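# Transfer the 96-well plate from nest N1 to N2

## Task

Carry the 96-well plate out of plate nest N1 and into plate nest N2. It counts only if it rests level within N2's locators and its cut-off corner (well A1) lies at the nest corner labelled A1. Afterwards open the gripper and withdraw the arm from the plate.

## Robot and tools

Robot: two arms, left_arm and right_arm, each with six revolute joints and a parallel two-finger gripper. Seen from behind the arms, N1 is the left nest and N2 the right one. The plate has one clipped corner, which marks well A1. A drop of a few millimetres while placing is fine; a longer fall, any object leaving the table, hard collisions between the arms, slams or heavy pushing are failures or penalties. A loose object may occasionally be nudged by an outside disturbance.

Frames: one shared scene frame with its origin on the table top midway between the arms, +z up, +x out across the table, left_arm on the +y side. Arm roots: left_arm at (+0.012, +0.235, +0.210) m, quat_wxyz (+0.982, -0.099, +0.140, +0.080); right_arm at (-0.001, -0.277, +0.210) m, quat_wxyz (+0.985, +0.088, +0.147, -0.006). Bases may be tilted, and any mounting plates plus the metal frame behind the arms are fixed obstacles. Gripper fingers point along the gripper's +z; they open and close along its y. The reported end_effector_position is the point between the pads, roughly 1 cm short of the fingertips; it can be a bit off, more so at long reach.

Joint order, used in every command row and every per-joint list: shoulder (joint2), elbow (joint3), waist (joint1), wrist pitch (joint4), wrist yaw (joint5), wrist roll (joint6). Stated ranges in rad: waist -2.618 to 3.054, shoulder 0.000 to 3.142, elbow 0.000 to 3.142, wrist pitch -1.571 to 1.571, wrist yaw -1.571 to 1.571, wrist roll -2.094 to 2.094; true ends may differ by up to 0.036.

A row is one flat list of 14 numbers, each in [-1, 1], covering both arms even if only one moves: left_arm's six joint values then its opening, followed by right_arm's six joint values then its opening. Joint values are scaled offsets, not angles: 1.0 equals 1.202 rad for the waist, 1.258 for the shoulder, 1.238 for the elbow, 2.073 for wrist pitch, 2.022 for wrist yaw and for wrist roll. Opening is absolute: +1 fully open, -1 closed. Optionally append 12 numbers in 0 to 1 (left's 6 then right's 6, joint order above) as stiffness multipliers on each joint's position gain; they persist until replaced.

execute_actions(actions): a list of up to 15 actions; each action is a table of up to 15 rows, one row per 1/30 s step, the final row repeated to fill 15 steps. Within an action every row's joint offsets are taken from the joint angles at that action's start (for the first action, the last reported angles), not from the previous row. An action trying to push any joint more than 0.036 rad beyond its range is rejected for both arms; a malformed action or a failing first action rejects the whole call. An empty list just returns state and images. Joints at their end produce "joint sent to its limit".

move(target, speed, blocking): target is one row as above; its offsets count from the "Joint positions" of the latest result that listed them. All joints travel proportionally, so hands follow curves and do not avoid obstacles or the other arm. speed in rad/s (0.01 to 2, default 0.5) caps the joint with the longest path; path time is clamped to 0.5–10 s. The opening is applied at the start. Faster moves and targets set deeper past contact hit and press harder. blocking=false returns after 0.5 s while motion continues; then use wait or stop before sending further actions or moves. The result adds a "move:" line: ending (done, off_target, moving, held, fault), limits=held or limits=none, and each arm's joint furthest from target.

wait(seconds): 0 to 10; runs the sim with last commands held, returning early if a running move ends. stop(): brakes a running move (needs room); fingers continue. zoom_image(camera, region): cameras cam_head_left, cam_head_right, cam_high, cam_low, cam_left_wrist, cam_right_wrist, each 896x504; region [x0, y0, x1, y1] pixels from top-left, at most 504 by 504. read_manual(section): only "licences". finished_scene(scene): pass the number of the scene being ended; irreversible, and the goal must remain satisfied.

Motion details: speed is limited, so large offsets may need several actions. Each step, the commanded angle stays within a lead of the measured one: 0.202 waist, 0.258 shoulder, 0.238 elbow, 0.573 wrist pitch, 0.522 wrist yaw and roll; targets that would shift the gripper over 70 mm are scaled back. Sending zeros can let an arm droop; re-send offsets toward the wanted angles in a reply's first call, zeros afterwards, extending the aim if a joint lags. The sim keeps running while you compose a reply, holding the last command.

Results: per-arm pose lines (position m, quat_wxyz), Joint positions and Joint velocities (joints then finger gap in m, 0.094 fully open), Joint targets, joint torques (offset and noisy), grip_measured (opening on the command scale, each gripper off by up to about 1 mm), step readings with HELD marks, "joint command not followed" when clearance checks altered targets, FAULT and MOTOR HOT lines. To hold the plate, command an opening about 0.03 below grip_measured; pads give roughly 50–62 N. Holding loads heats motors: 90 °C triggers a 10 s stop, 100 °C drops the arm, so avoid long holds and idle gripping.

Each tool is called as a command line: name --argument value for each argument, lists and objects as JSON in quotes; but a table of rows of numbers goes row by row, as --pt "numbers of a row", without its own name.

## Session

execute_actions --actions '[]'

Scene clock: 0.00 s.
left_arm: end_effector_position=(+0.5403, +0.3300, +0.1525) grip_measured=+1.000 end_effector_quat_wxyz=(+0.001, -0.514, +0.858, -0.001) | right_arm: end_effector_position=(+0.0106, -0.6010, +0.2064) grip_measured=+1.000 end_effector_quat_wxyz=(-0.161, +0.881, -0.321, +0.308)
Joint names: [shoulder, elbow, waist, wrist pitch, wrist yaw, wrist roll]
Joint positions: left_arm=[ 2.368  2.266 -0.057 -1.176 -0.187 -0.947  0.094] | right_arm=[ 2.151  1.386 -1.997 -1.35  -0.883  1.485  0.094]
Joint velocities: left_arm=[-0.012 -0.002  0.007  0.051  0.022  0.007  0.   ] | right_arm=[-0.012 -0.002 -0.007  0.022 -0.007  0.081  0.   ]
Joint torques (N m, as the arm reports them, + toward a larger angle): no reading
Motor temperatures (°C, as the motors report them): left_arm=[21 22 20 20 22 22] | right_arm=[22 19 23 21 22 19]
Joint targets: left_arm=[2.355 2.274 -0.062 -1.175 -0.193 -0.947] | right_arm=[2.138 1.394 -2.006 -1.359 -0.886 1.489]
Joint stiffness scale: left_arm=[1. 1. 1. 1. 1. 1.] | right_arm=[1. 1. 1. 1. 1. 1.]

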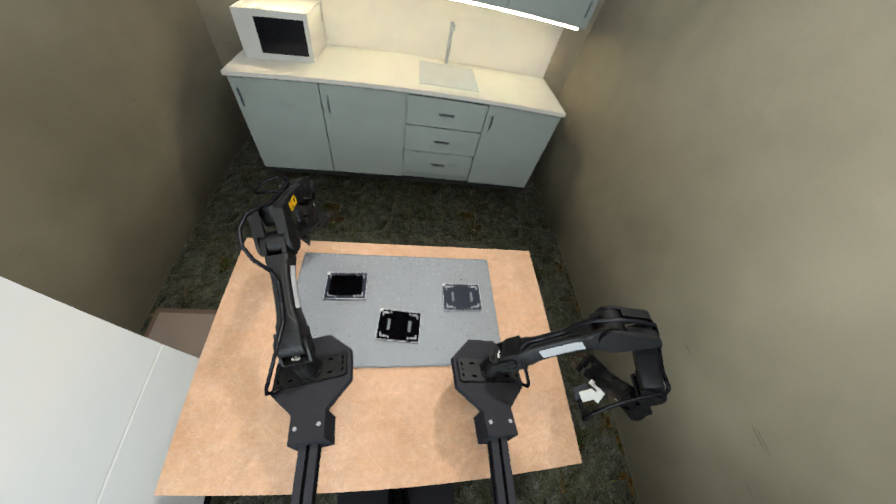

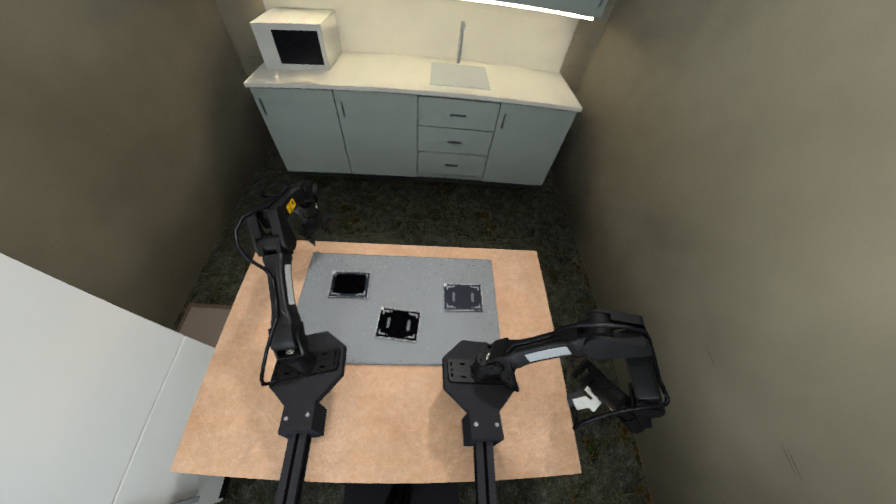

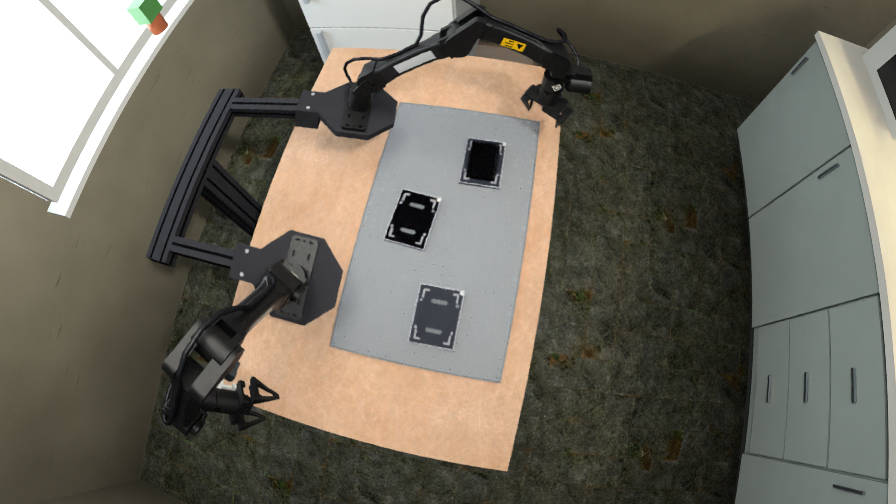

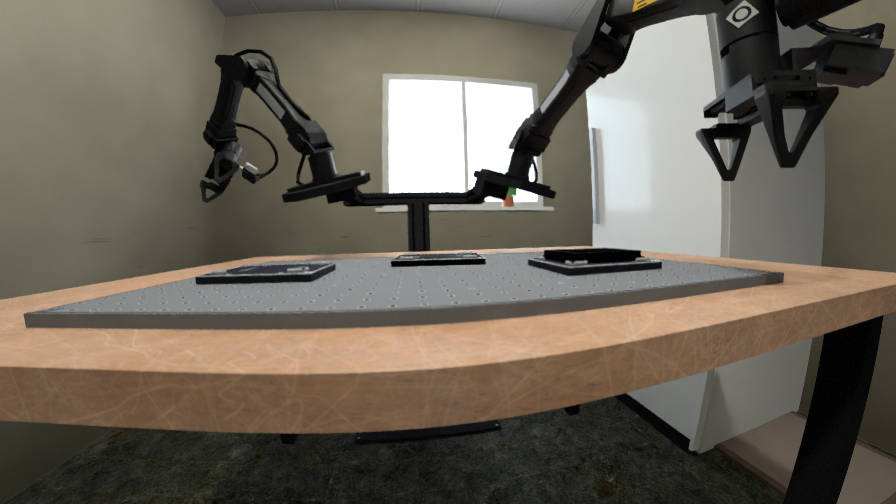

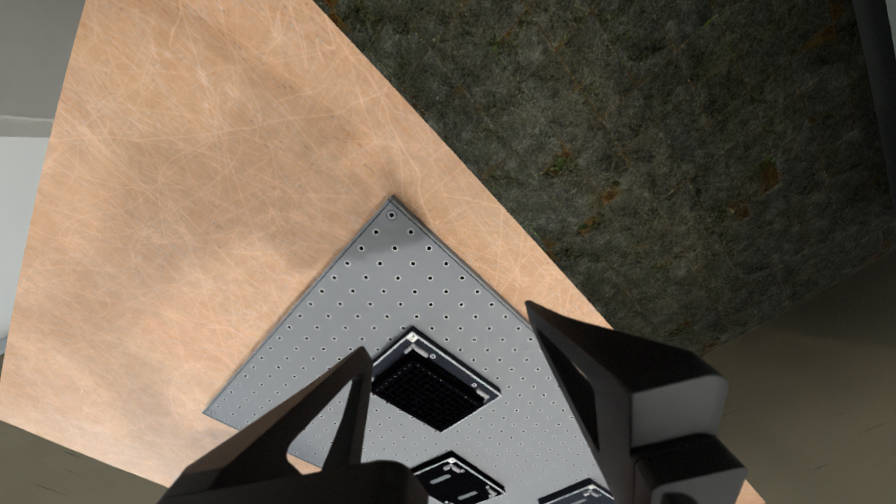

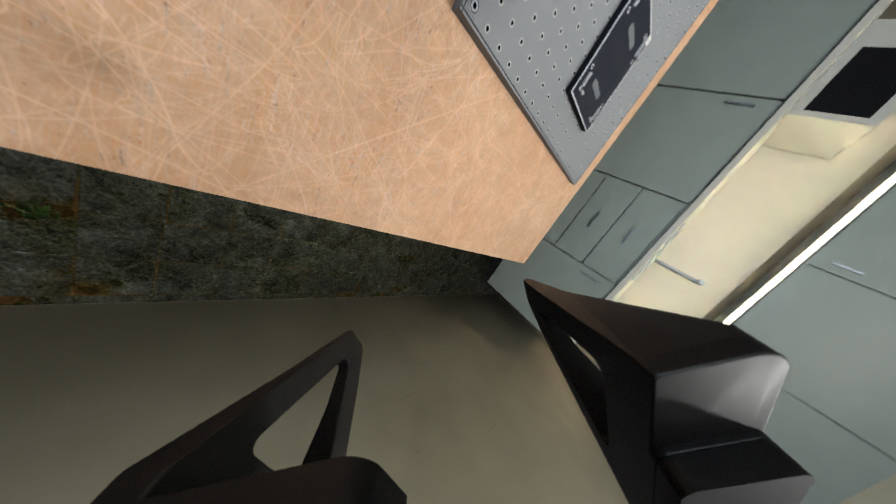

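zoom_image --camera "cam_high" --region '[360, 110, 580, 370]'

zoom_image --camera "cam_left_wrist" --region '[330, 300, 630, 504]'

zoom_image --camera "cam_head_left" --region '[300, 250, 510, 370]'

Region (360, 110, 580, 370) of cam_high's 896x504 image, scaled by 1.938, with more detail than that image has; it fills the left 426 columns of this view, and the rest is white.

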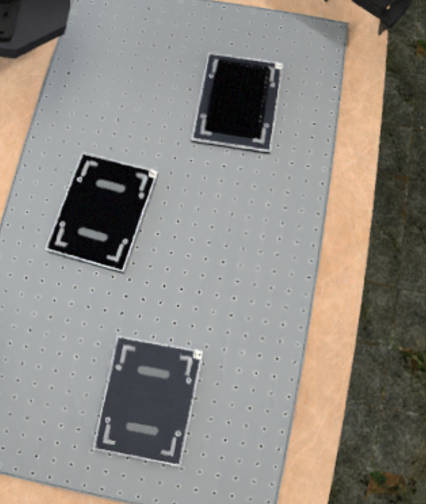

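Region (330, 300, 630, 504) of cam_left_wrist's 896x504 image, scaled by 1.680, with more detail than that image has; it fills the top 343 rows of this view, and the rest is white.

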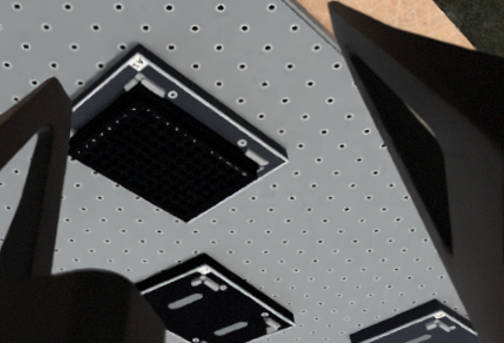

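Region (300, 250, 510, 370) of cam_head_left's 896x504 image, scaled by 2.400, with more detail than that image has; it fills the top 288 rows of this view, and the rest is white.

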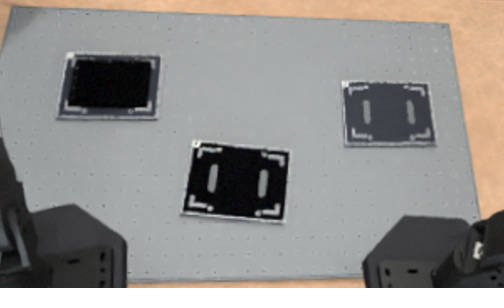

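move --target '[-0.3303,-0.7287,-0.3343,0.1869,-0.0494,1.0,1, -0.204,-0.112,1.0,0.18,0.31,-0.89,1]' --speed 1.0

Scene clock: 122.97 s.
left_arm: end_effector_position=(+0.4075, +0.1691, +0.1514) grip_measured=+1.000 end_effector_quat_wxyz=(-0.013, +0.617, +0.787, -0.007) | right_arm: end_effector_position=(+0.2466, -0.4704, +0.1212) grip_measured=+1.000 end_effector_quat_wxyz=(-0.127, +0.270, +0.938, +0.178)
Joint names: [shoulder, elbow, waist, wrist pitch, wrist yaw, wrist roll]
Joint positions: left_arm=[ 1.982  1.377 -0.445 -0.799 -0.281  1.068  0.094] | right_arm=[ 1.925  1.263 -0.794 -0.988 -0.262 -0.304  0.094]
Joint velocities: left_arm=[-0.002 -0.012  0.002 -0.022 -0.022  0.022  0.   ] | right_arm=[-0.002 -0.007  0.007 -0.007 -0.037  0.022  0.   ]
Joint torques (N m, as the arm reports them, + toward a larger angle): left_arm=[-13.09   3.66  -3.85   0.03  -0.08   0.02] | right_arm=[-11.47   1.56  -0.71  -0.2   -0.04  -0.05]
Motor temperatures (°C, as the motors report them): left_arm=[42 25 21 20 22 22] | right_arm=[30 21 24 22 22 19]
Joint targets: left_arm=[1.953 1.364 -0.459 -0.789 -0.287 1.075] | right_arm=[1.894 1.248 -0.795 -0.977 -0.257 -0.315]
Joint stiffness scale: left_arm=[1. 1. 1. 1. 1. 1.] | right_arm=[1. 1. 1. 1. 1. 1.]
move: off_target (left_arm, right_arm); limits=none; left_arm: farthest joint: the shoulder, 0.029 radians from its target (0.416 radians at the start); right_arm: farthest joint: the shoulder, 0.031 radians from its target (0.257 radians at the start)

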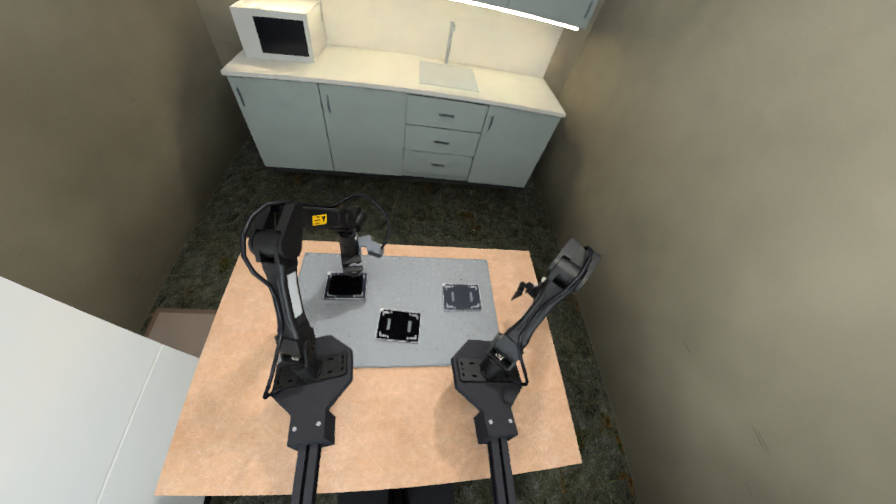

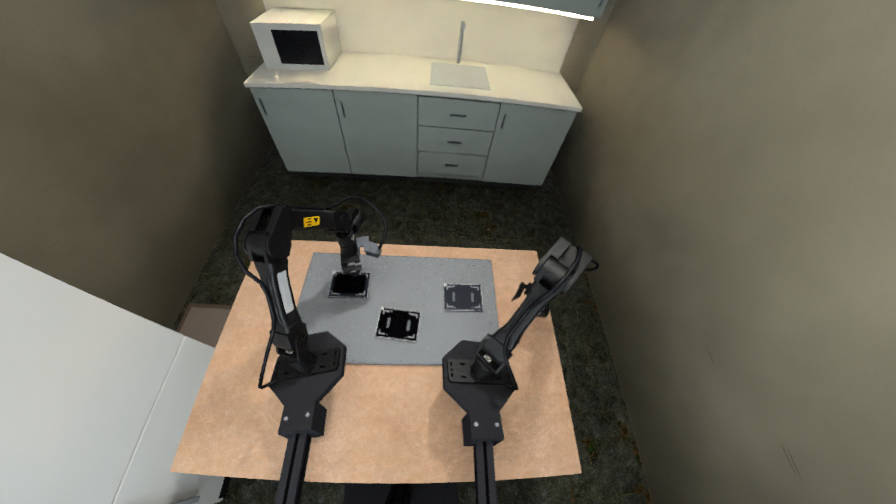

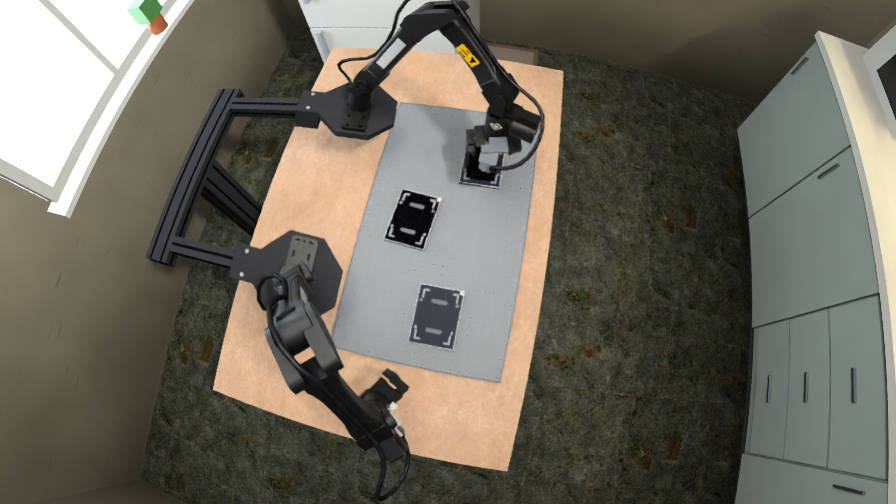

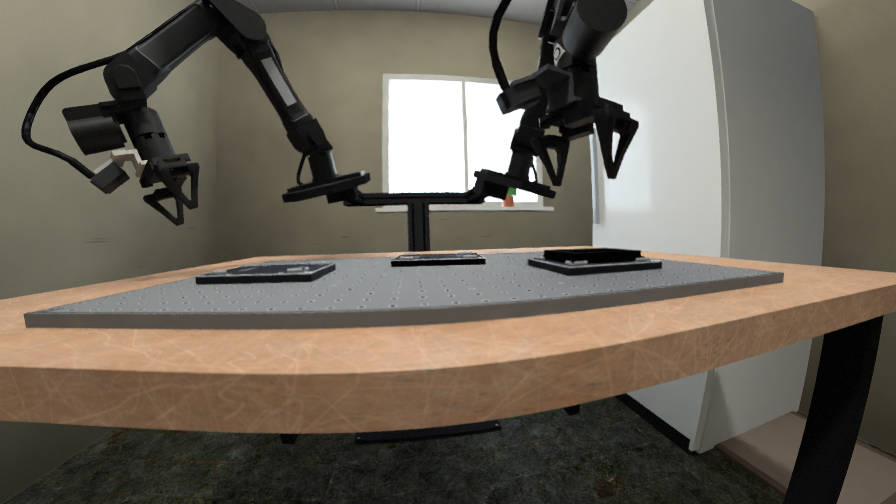

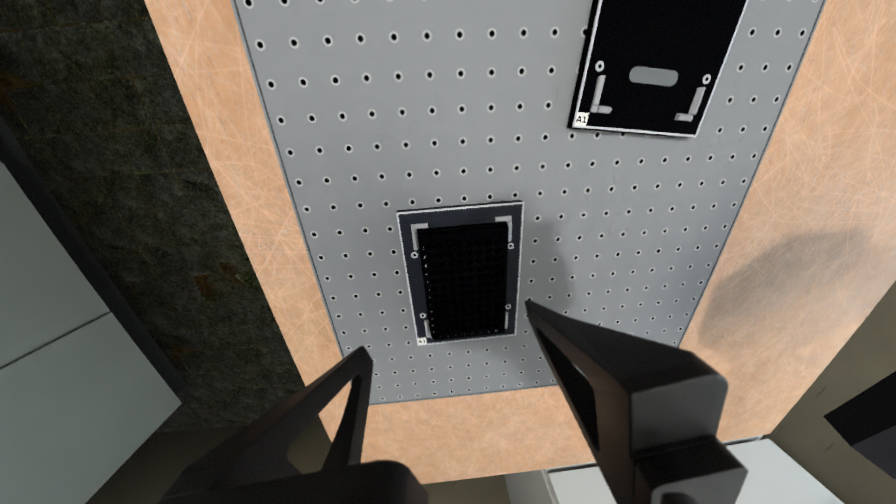

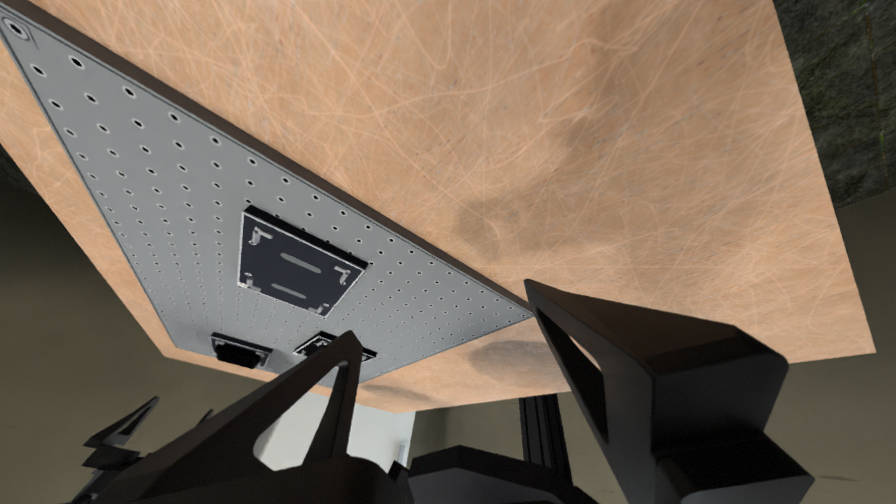

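zoom_image --camera "cam_left_wrist" --region '[370, 180, 570, 380]'

zoom_image --camera "cam_left_wrist" --region '[540, 0, 780, 160]'

Region (370, 180, 570, 380) of cam_left_wrist's 896x504 image, scaled by 2.520, with more detail than that image has.

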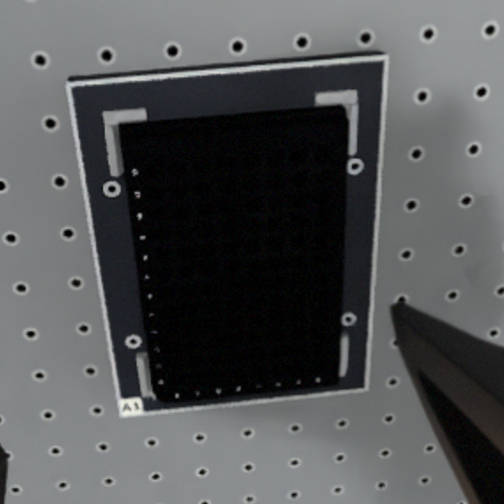

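Region (540, 0, 780, 160) of cam_left_wrist's 896x504 image, scaled by 2.100, with more detail than that image has.

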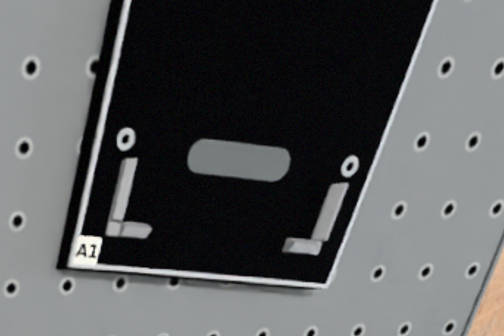

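move --target '[0.038,-0.2237,0.1106,0.191,0.0125,0.1897,1, -0.187,-0.102,0.6957,0.1333,0.221,-0.625,1]' --speed 0.8

Scene clock: 236.07 s.
left_arm: end_effector_position=(+0.3863, +0.2054, +0.0784) grip_measured=+1.000 end_effector_quat_wxyz=(+0.002, +0.705, +0.709, +0.015) | right_arm: end_effector_position=(+0.3671, -0.3008, +0.1592) grip_measured=+1.000 end_effector_quat_wxyz=(+0.005, +0.702, -0.712, -0.005)
Joint names: [shoulder, elbow, waist, wrist pitch, wrist yaw, wrist roll]
Joint positions: left_arm=[ 2.022  1.115 -0.317 -0.411 -0.277  1.446  0.094] | right_arm=[ 1.72   1.15   0.034 -0.722  0.183 -1.559  0.094]
Joint velocities: left_arm=[-0.017  0.002  0.012 -0.022 -0.037 -0.022  0.   ] | right_arm=[-0.032 -0.007  0.007 -0.022  0.007 -0.066  0.   ]
Joint torques (N m, as the arm reports them, + toward a larger angle): left_arm=[-9.63  2.48 -1.9   0.12  0.19  0.01] | right_arm=[-10.49   2.51   1.7    0.57   0.01  -0.07]
Motor temperatures (°C, as the motors report them): left_arm=[40 24 21 20 22 22] | right_arm=[35 20 23 21 22 19]
Joint targets: left_arm=[2.029 1.100 -0.312 -0.403 -0.256 1.452] | right_arm=[1.690 1.137 0.042 -0.711 0.185 -1.568]
Joint stiffness scale: left_arm=[1. 1. 1. 1. 1. 1.] | right_arm=[1. 1. 1. 1. 1. 1.]
move: off_target (left_arm, right_arm); limits=none; left_arm: farthest joint: the wrist yaw, 0.021 radians from its target (0.025 radians at the start); right_arm: farthest joint: the shoulder, 0.030 radians from its target (0.236 radians at the start)

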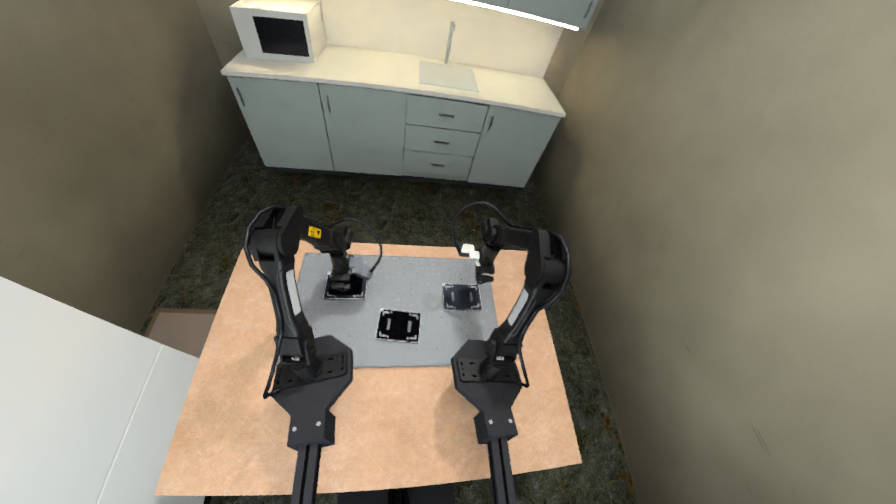

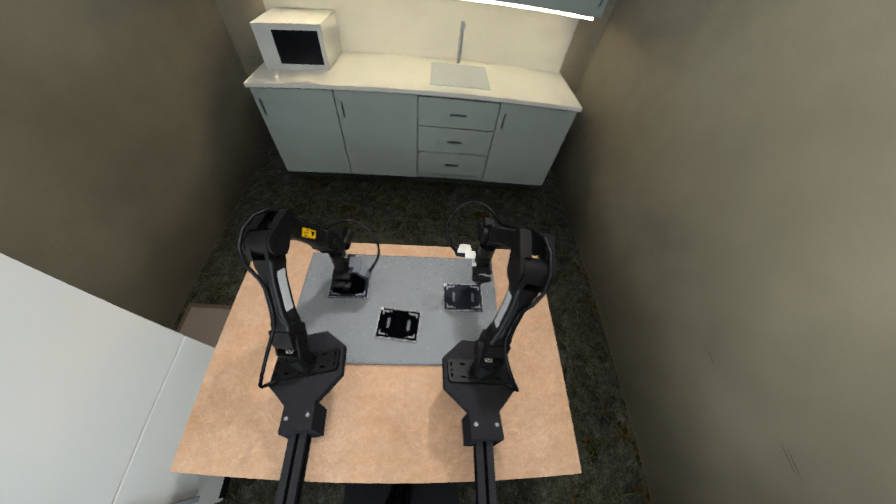

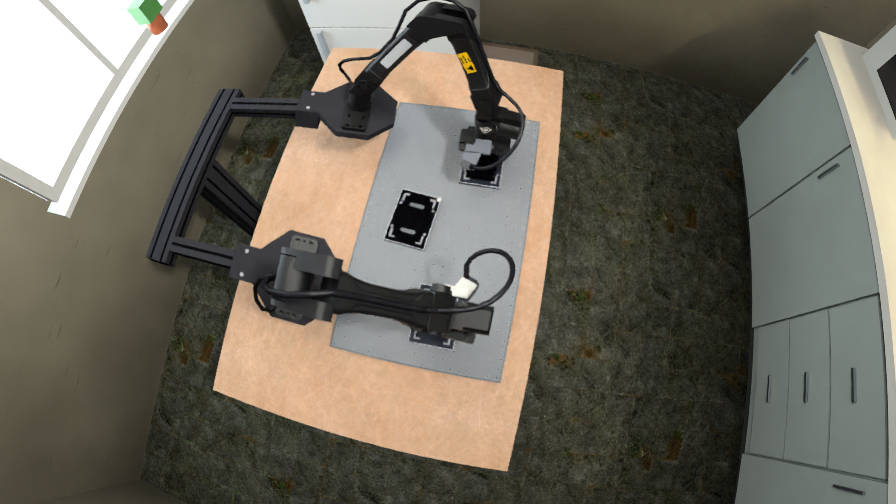

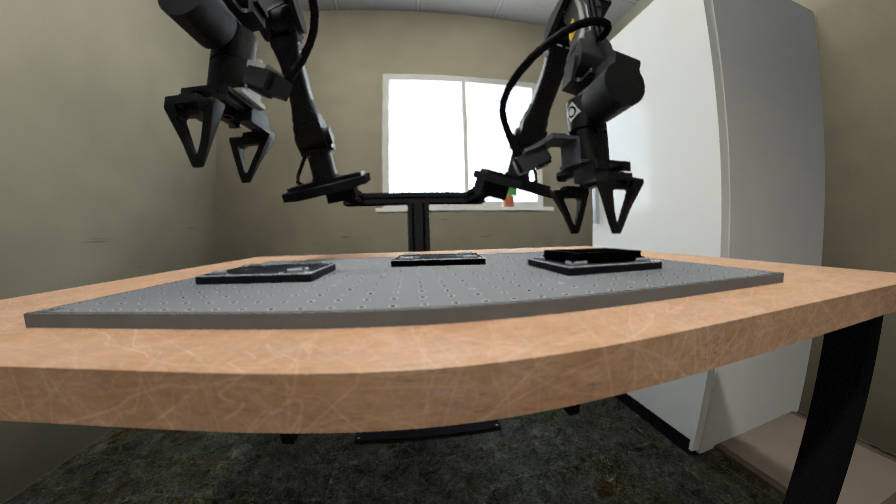

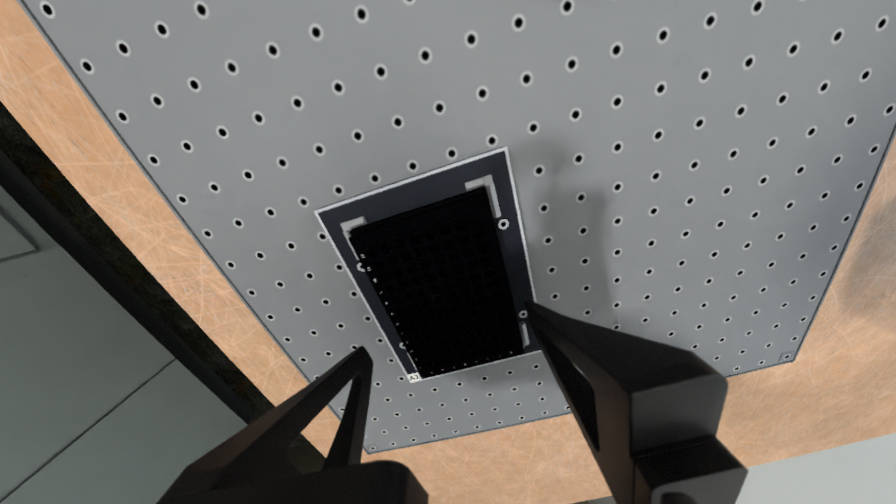

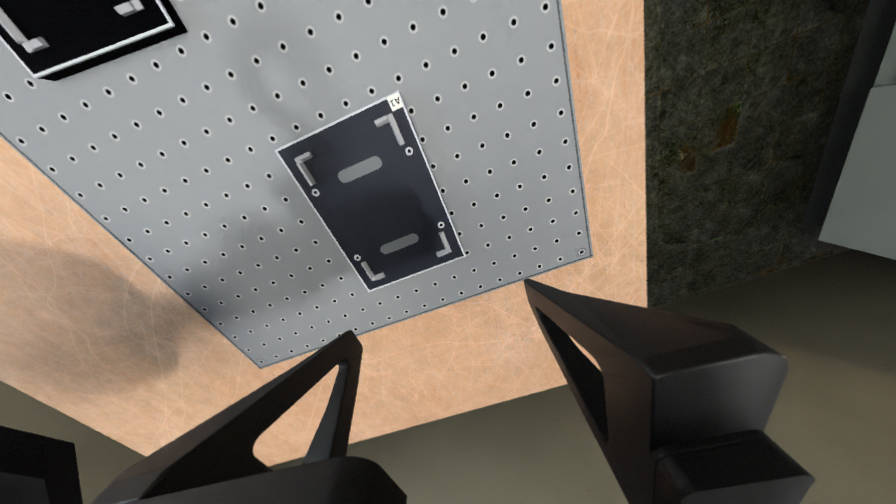

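zoom_image --camera "cam_left_wrist" --region '[300, 130, 580, 410]'

zoom_image --camera "cam_low" --region '[140, 80, 360, 300]'

Region (300, 130, 580, 410) of cam_left_wrist's 896x504 image, scaled by 1.800, with more detail than that image has.

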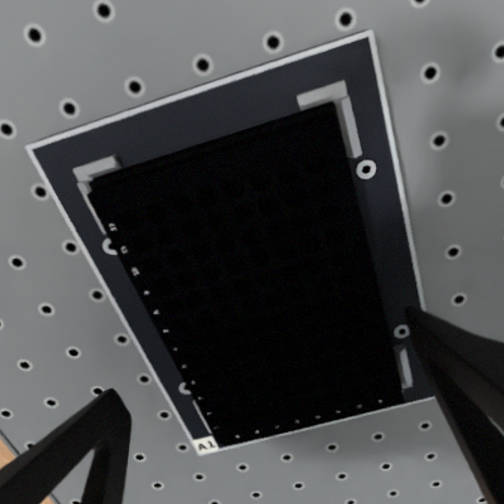

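Region (140, 80, 360, 300) of cam_low's 896x504 image, scaled by 2.291, with more detail than that image has.

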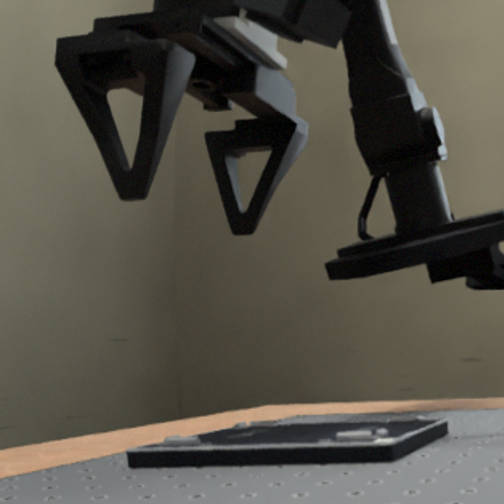

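zoom_image --camera "cam_low" --region '[500, 150, 680, 290]'

Region (500, 150, 680, 290) of cam_low's 896x504 image, scaled by 2.800, with more detail than that image has.

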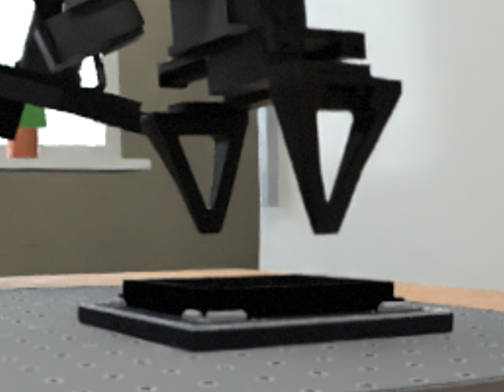

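move --target '[0.0552,-0.0178,0.0166,0.028,0.0203,0.0104,1, -0.024,-0.0105,0.007,0.005,0.001,-0.0045,1]' --speed 0.15

Scene clock: 291.77 s.
left_arm: end_effector_position=(+0.3819, +0.2029, +0.0571) grip_measured=+1.000 end_effector_quat_wxyz=(+0.000, +0.706, +0.708, +0.004) | right_arm: end_effector_position=(+0.3671, -0.3009, +0.1592) grip_measured=+1.000 end_effector_quat_wxyz=(+0.005, +0.702, -0.712, -0.004)
Joint names: [shoulder, elbow, waist, wrist pitch, wrist yaw, wrist roll]
Joint positions: left_arm=[ 2.086  1.115 -0.302 -0.36  -0.258  1.46   0.094] | right_arm=[ 1.72   1.15   0.034 -0.722  0.183 -1.559  0.094]
Joint velocities: left_arm=[ 0.007 -0.002  0.002  0.022 -0.081 -0.051  0.   ] | right_arm=[ 0.002 -0.002 -0.002 -0.051  0.022  0.037  0.   ]
Joint torques (N m, as the arm reports them, + toward a larger angle): left_arm=[-9.9   1.6  -1.93  0.07  0.19  0.  ] | right_arm=[-10.52   2.6    1.77   0.56   0.02  -0.06]
Motor temperatures (°C, as the motors report them): left_arm=[36 23 21 21 22 22] | right_arm=[35 21 24 22 22 19]
Joint targets: left_arm=[2.092 1.093 -0.297 -0.353 -0.236 1.467] | right_arm=[1.690 1.137 0.043 -0.712 0.185 -1.568]
Joint stiffness scale: left_arm=[1. 1. 1. 1. 1. 1.] | right_arm=[1. 1. 1. 1. 1. 1.]
move: off_target (left_arm, right_arm); limits=none; left_arm: farthest joint: the elbow, 0.022 radians from its target (0.022 radians at the start); right_arm: farthest joint: the shoulder, 0.030 radians from its target (0.030 radians at the start)

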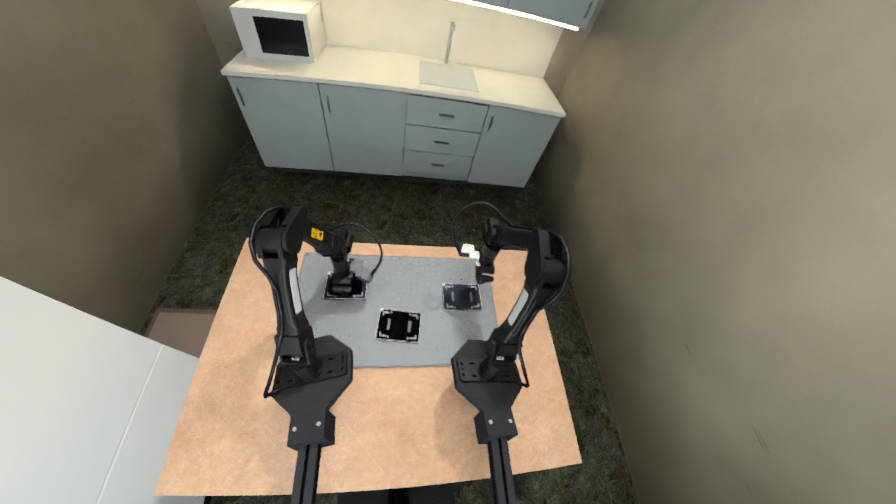

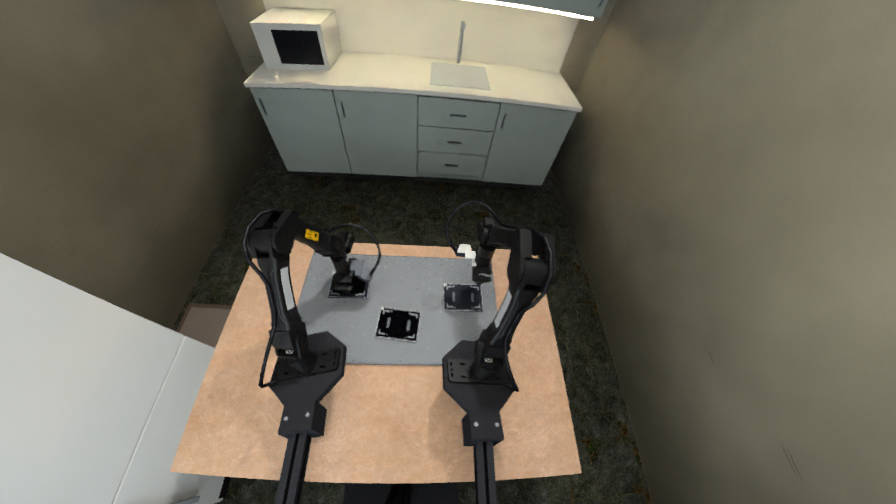

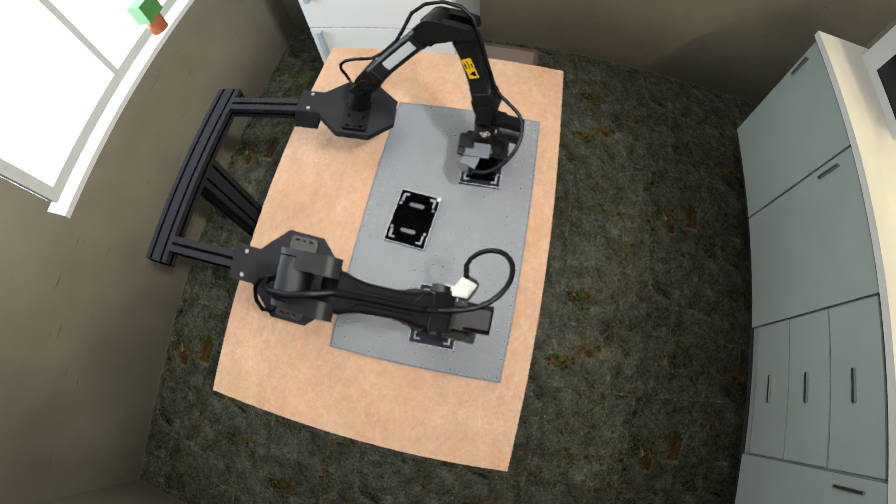

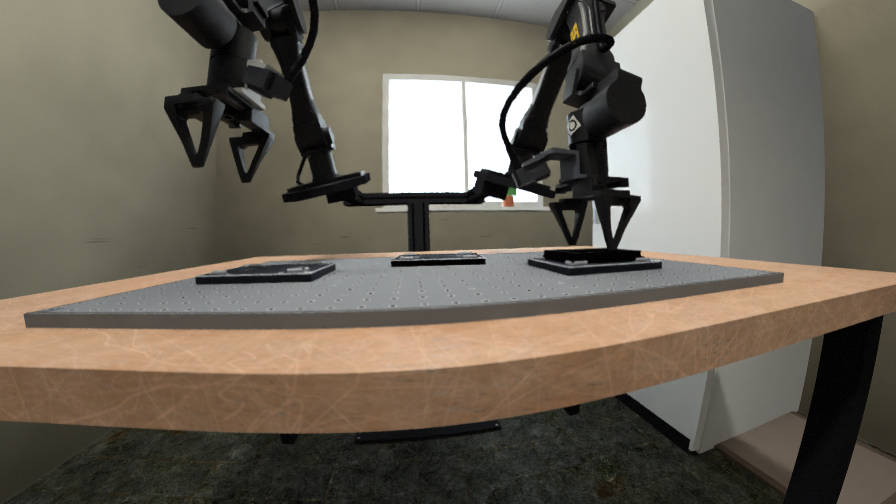

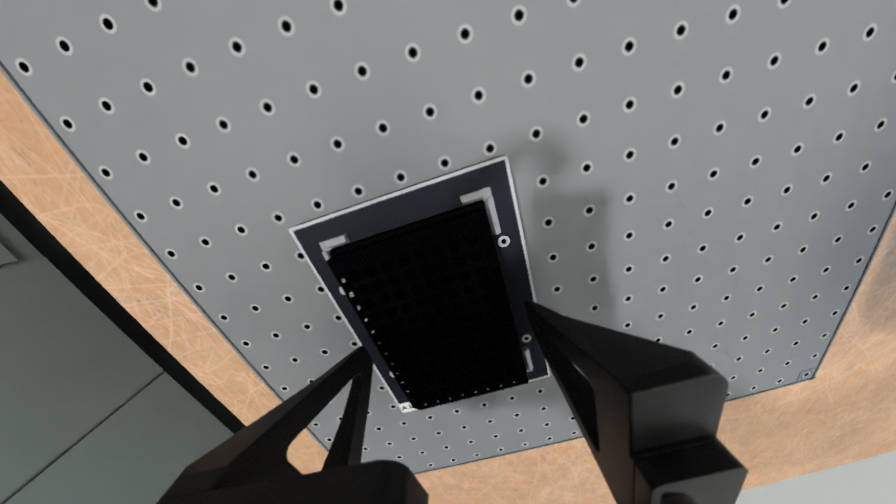

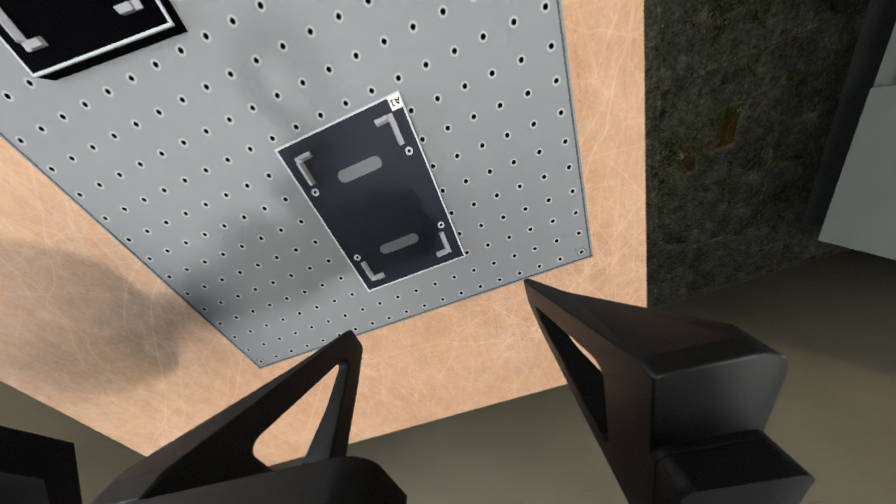

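zoom_image --camera "cam_left_wrist" --region '[310, 220, 570, 430]'

zoom_image --camera "cam_low" --region '[520, 190, 680, 290]'

Region (310, 220, 570, 430) of cam_left_wrist's 896x504 image, scaled by 1.938, with more detail than that image has; it fills the top 407 rows of this view, and the rest is white.

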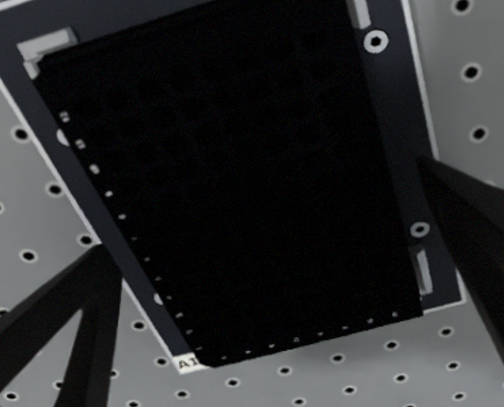

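Region (520, 190, 680, 290) of cam_low's 896x504 image, scaled by 3.150, with more detail than that image has; it fills the top 315 rows of this view, and the rest is white.

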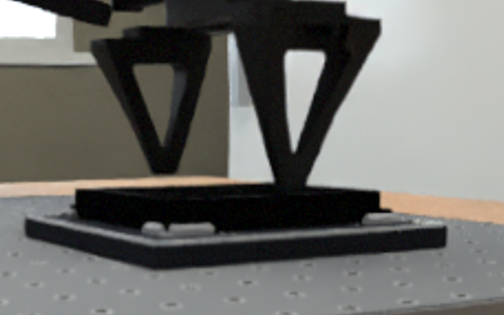

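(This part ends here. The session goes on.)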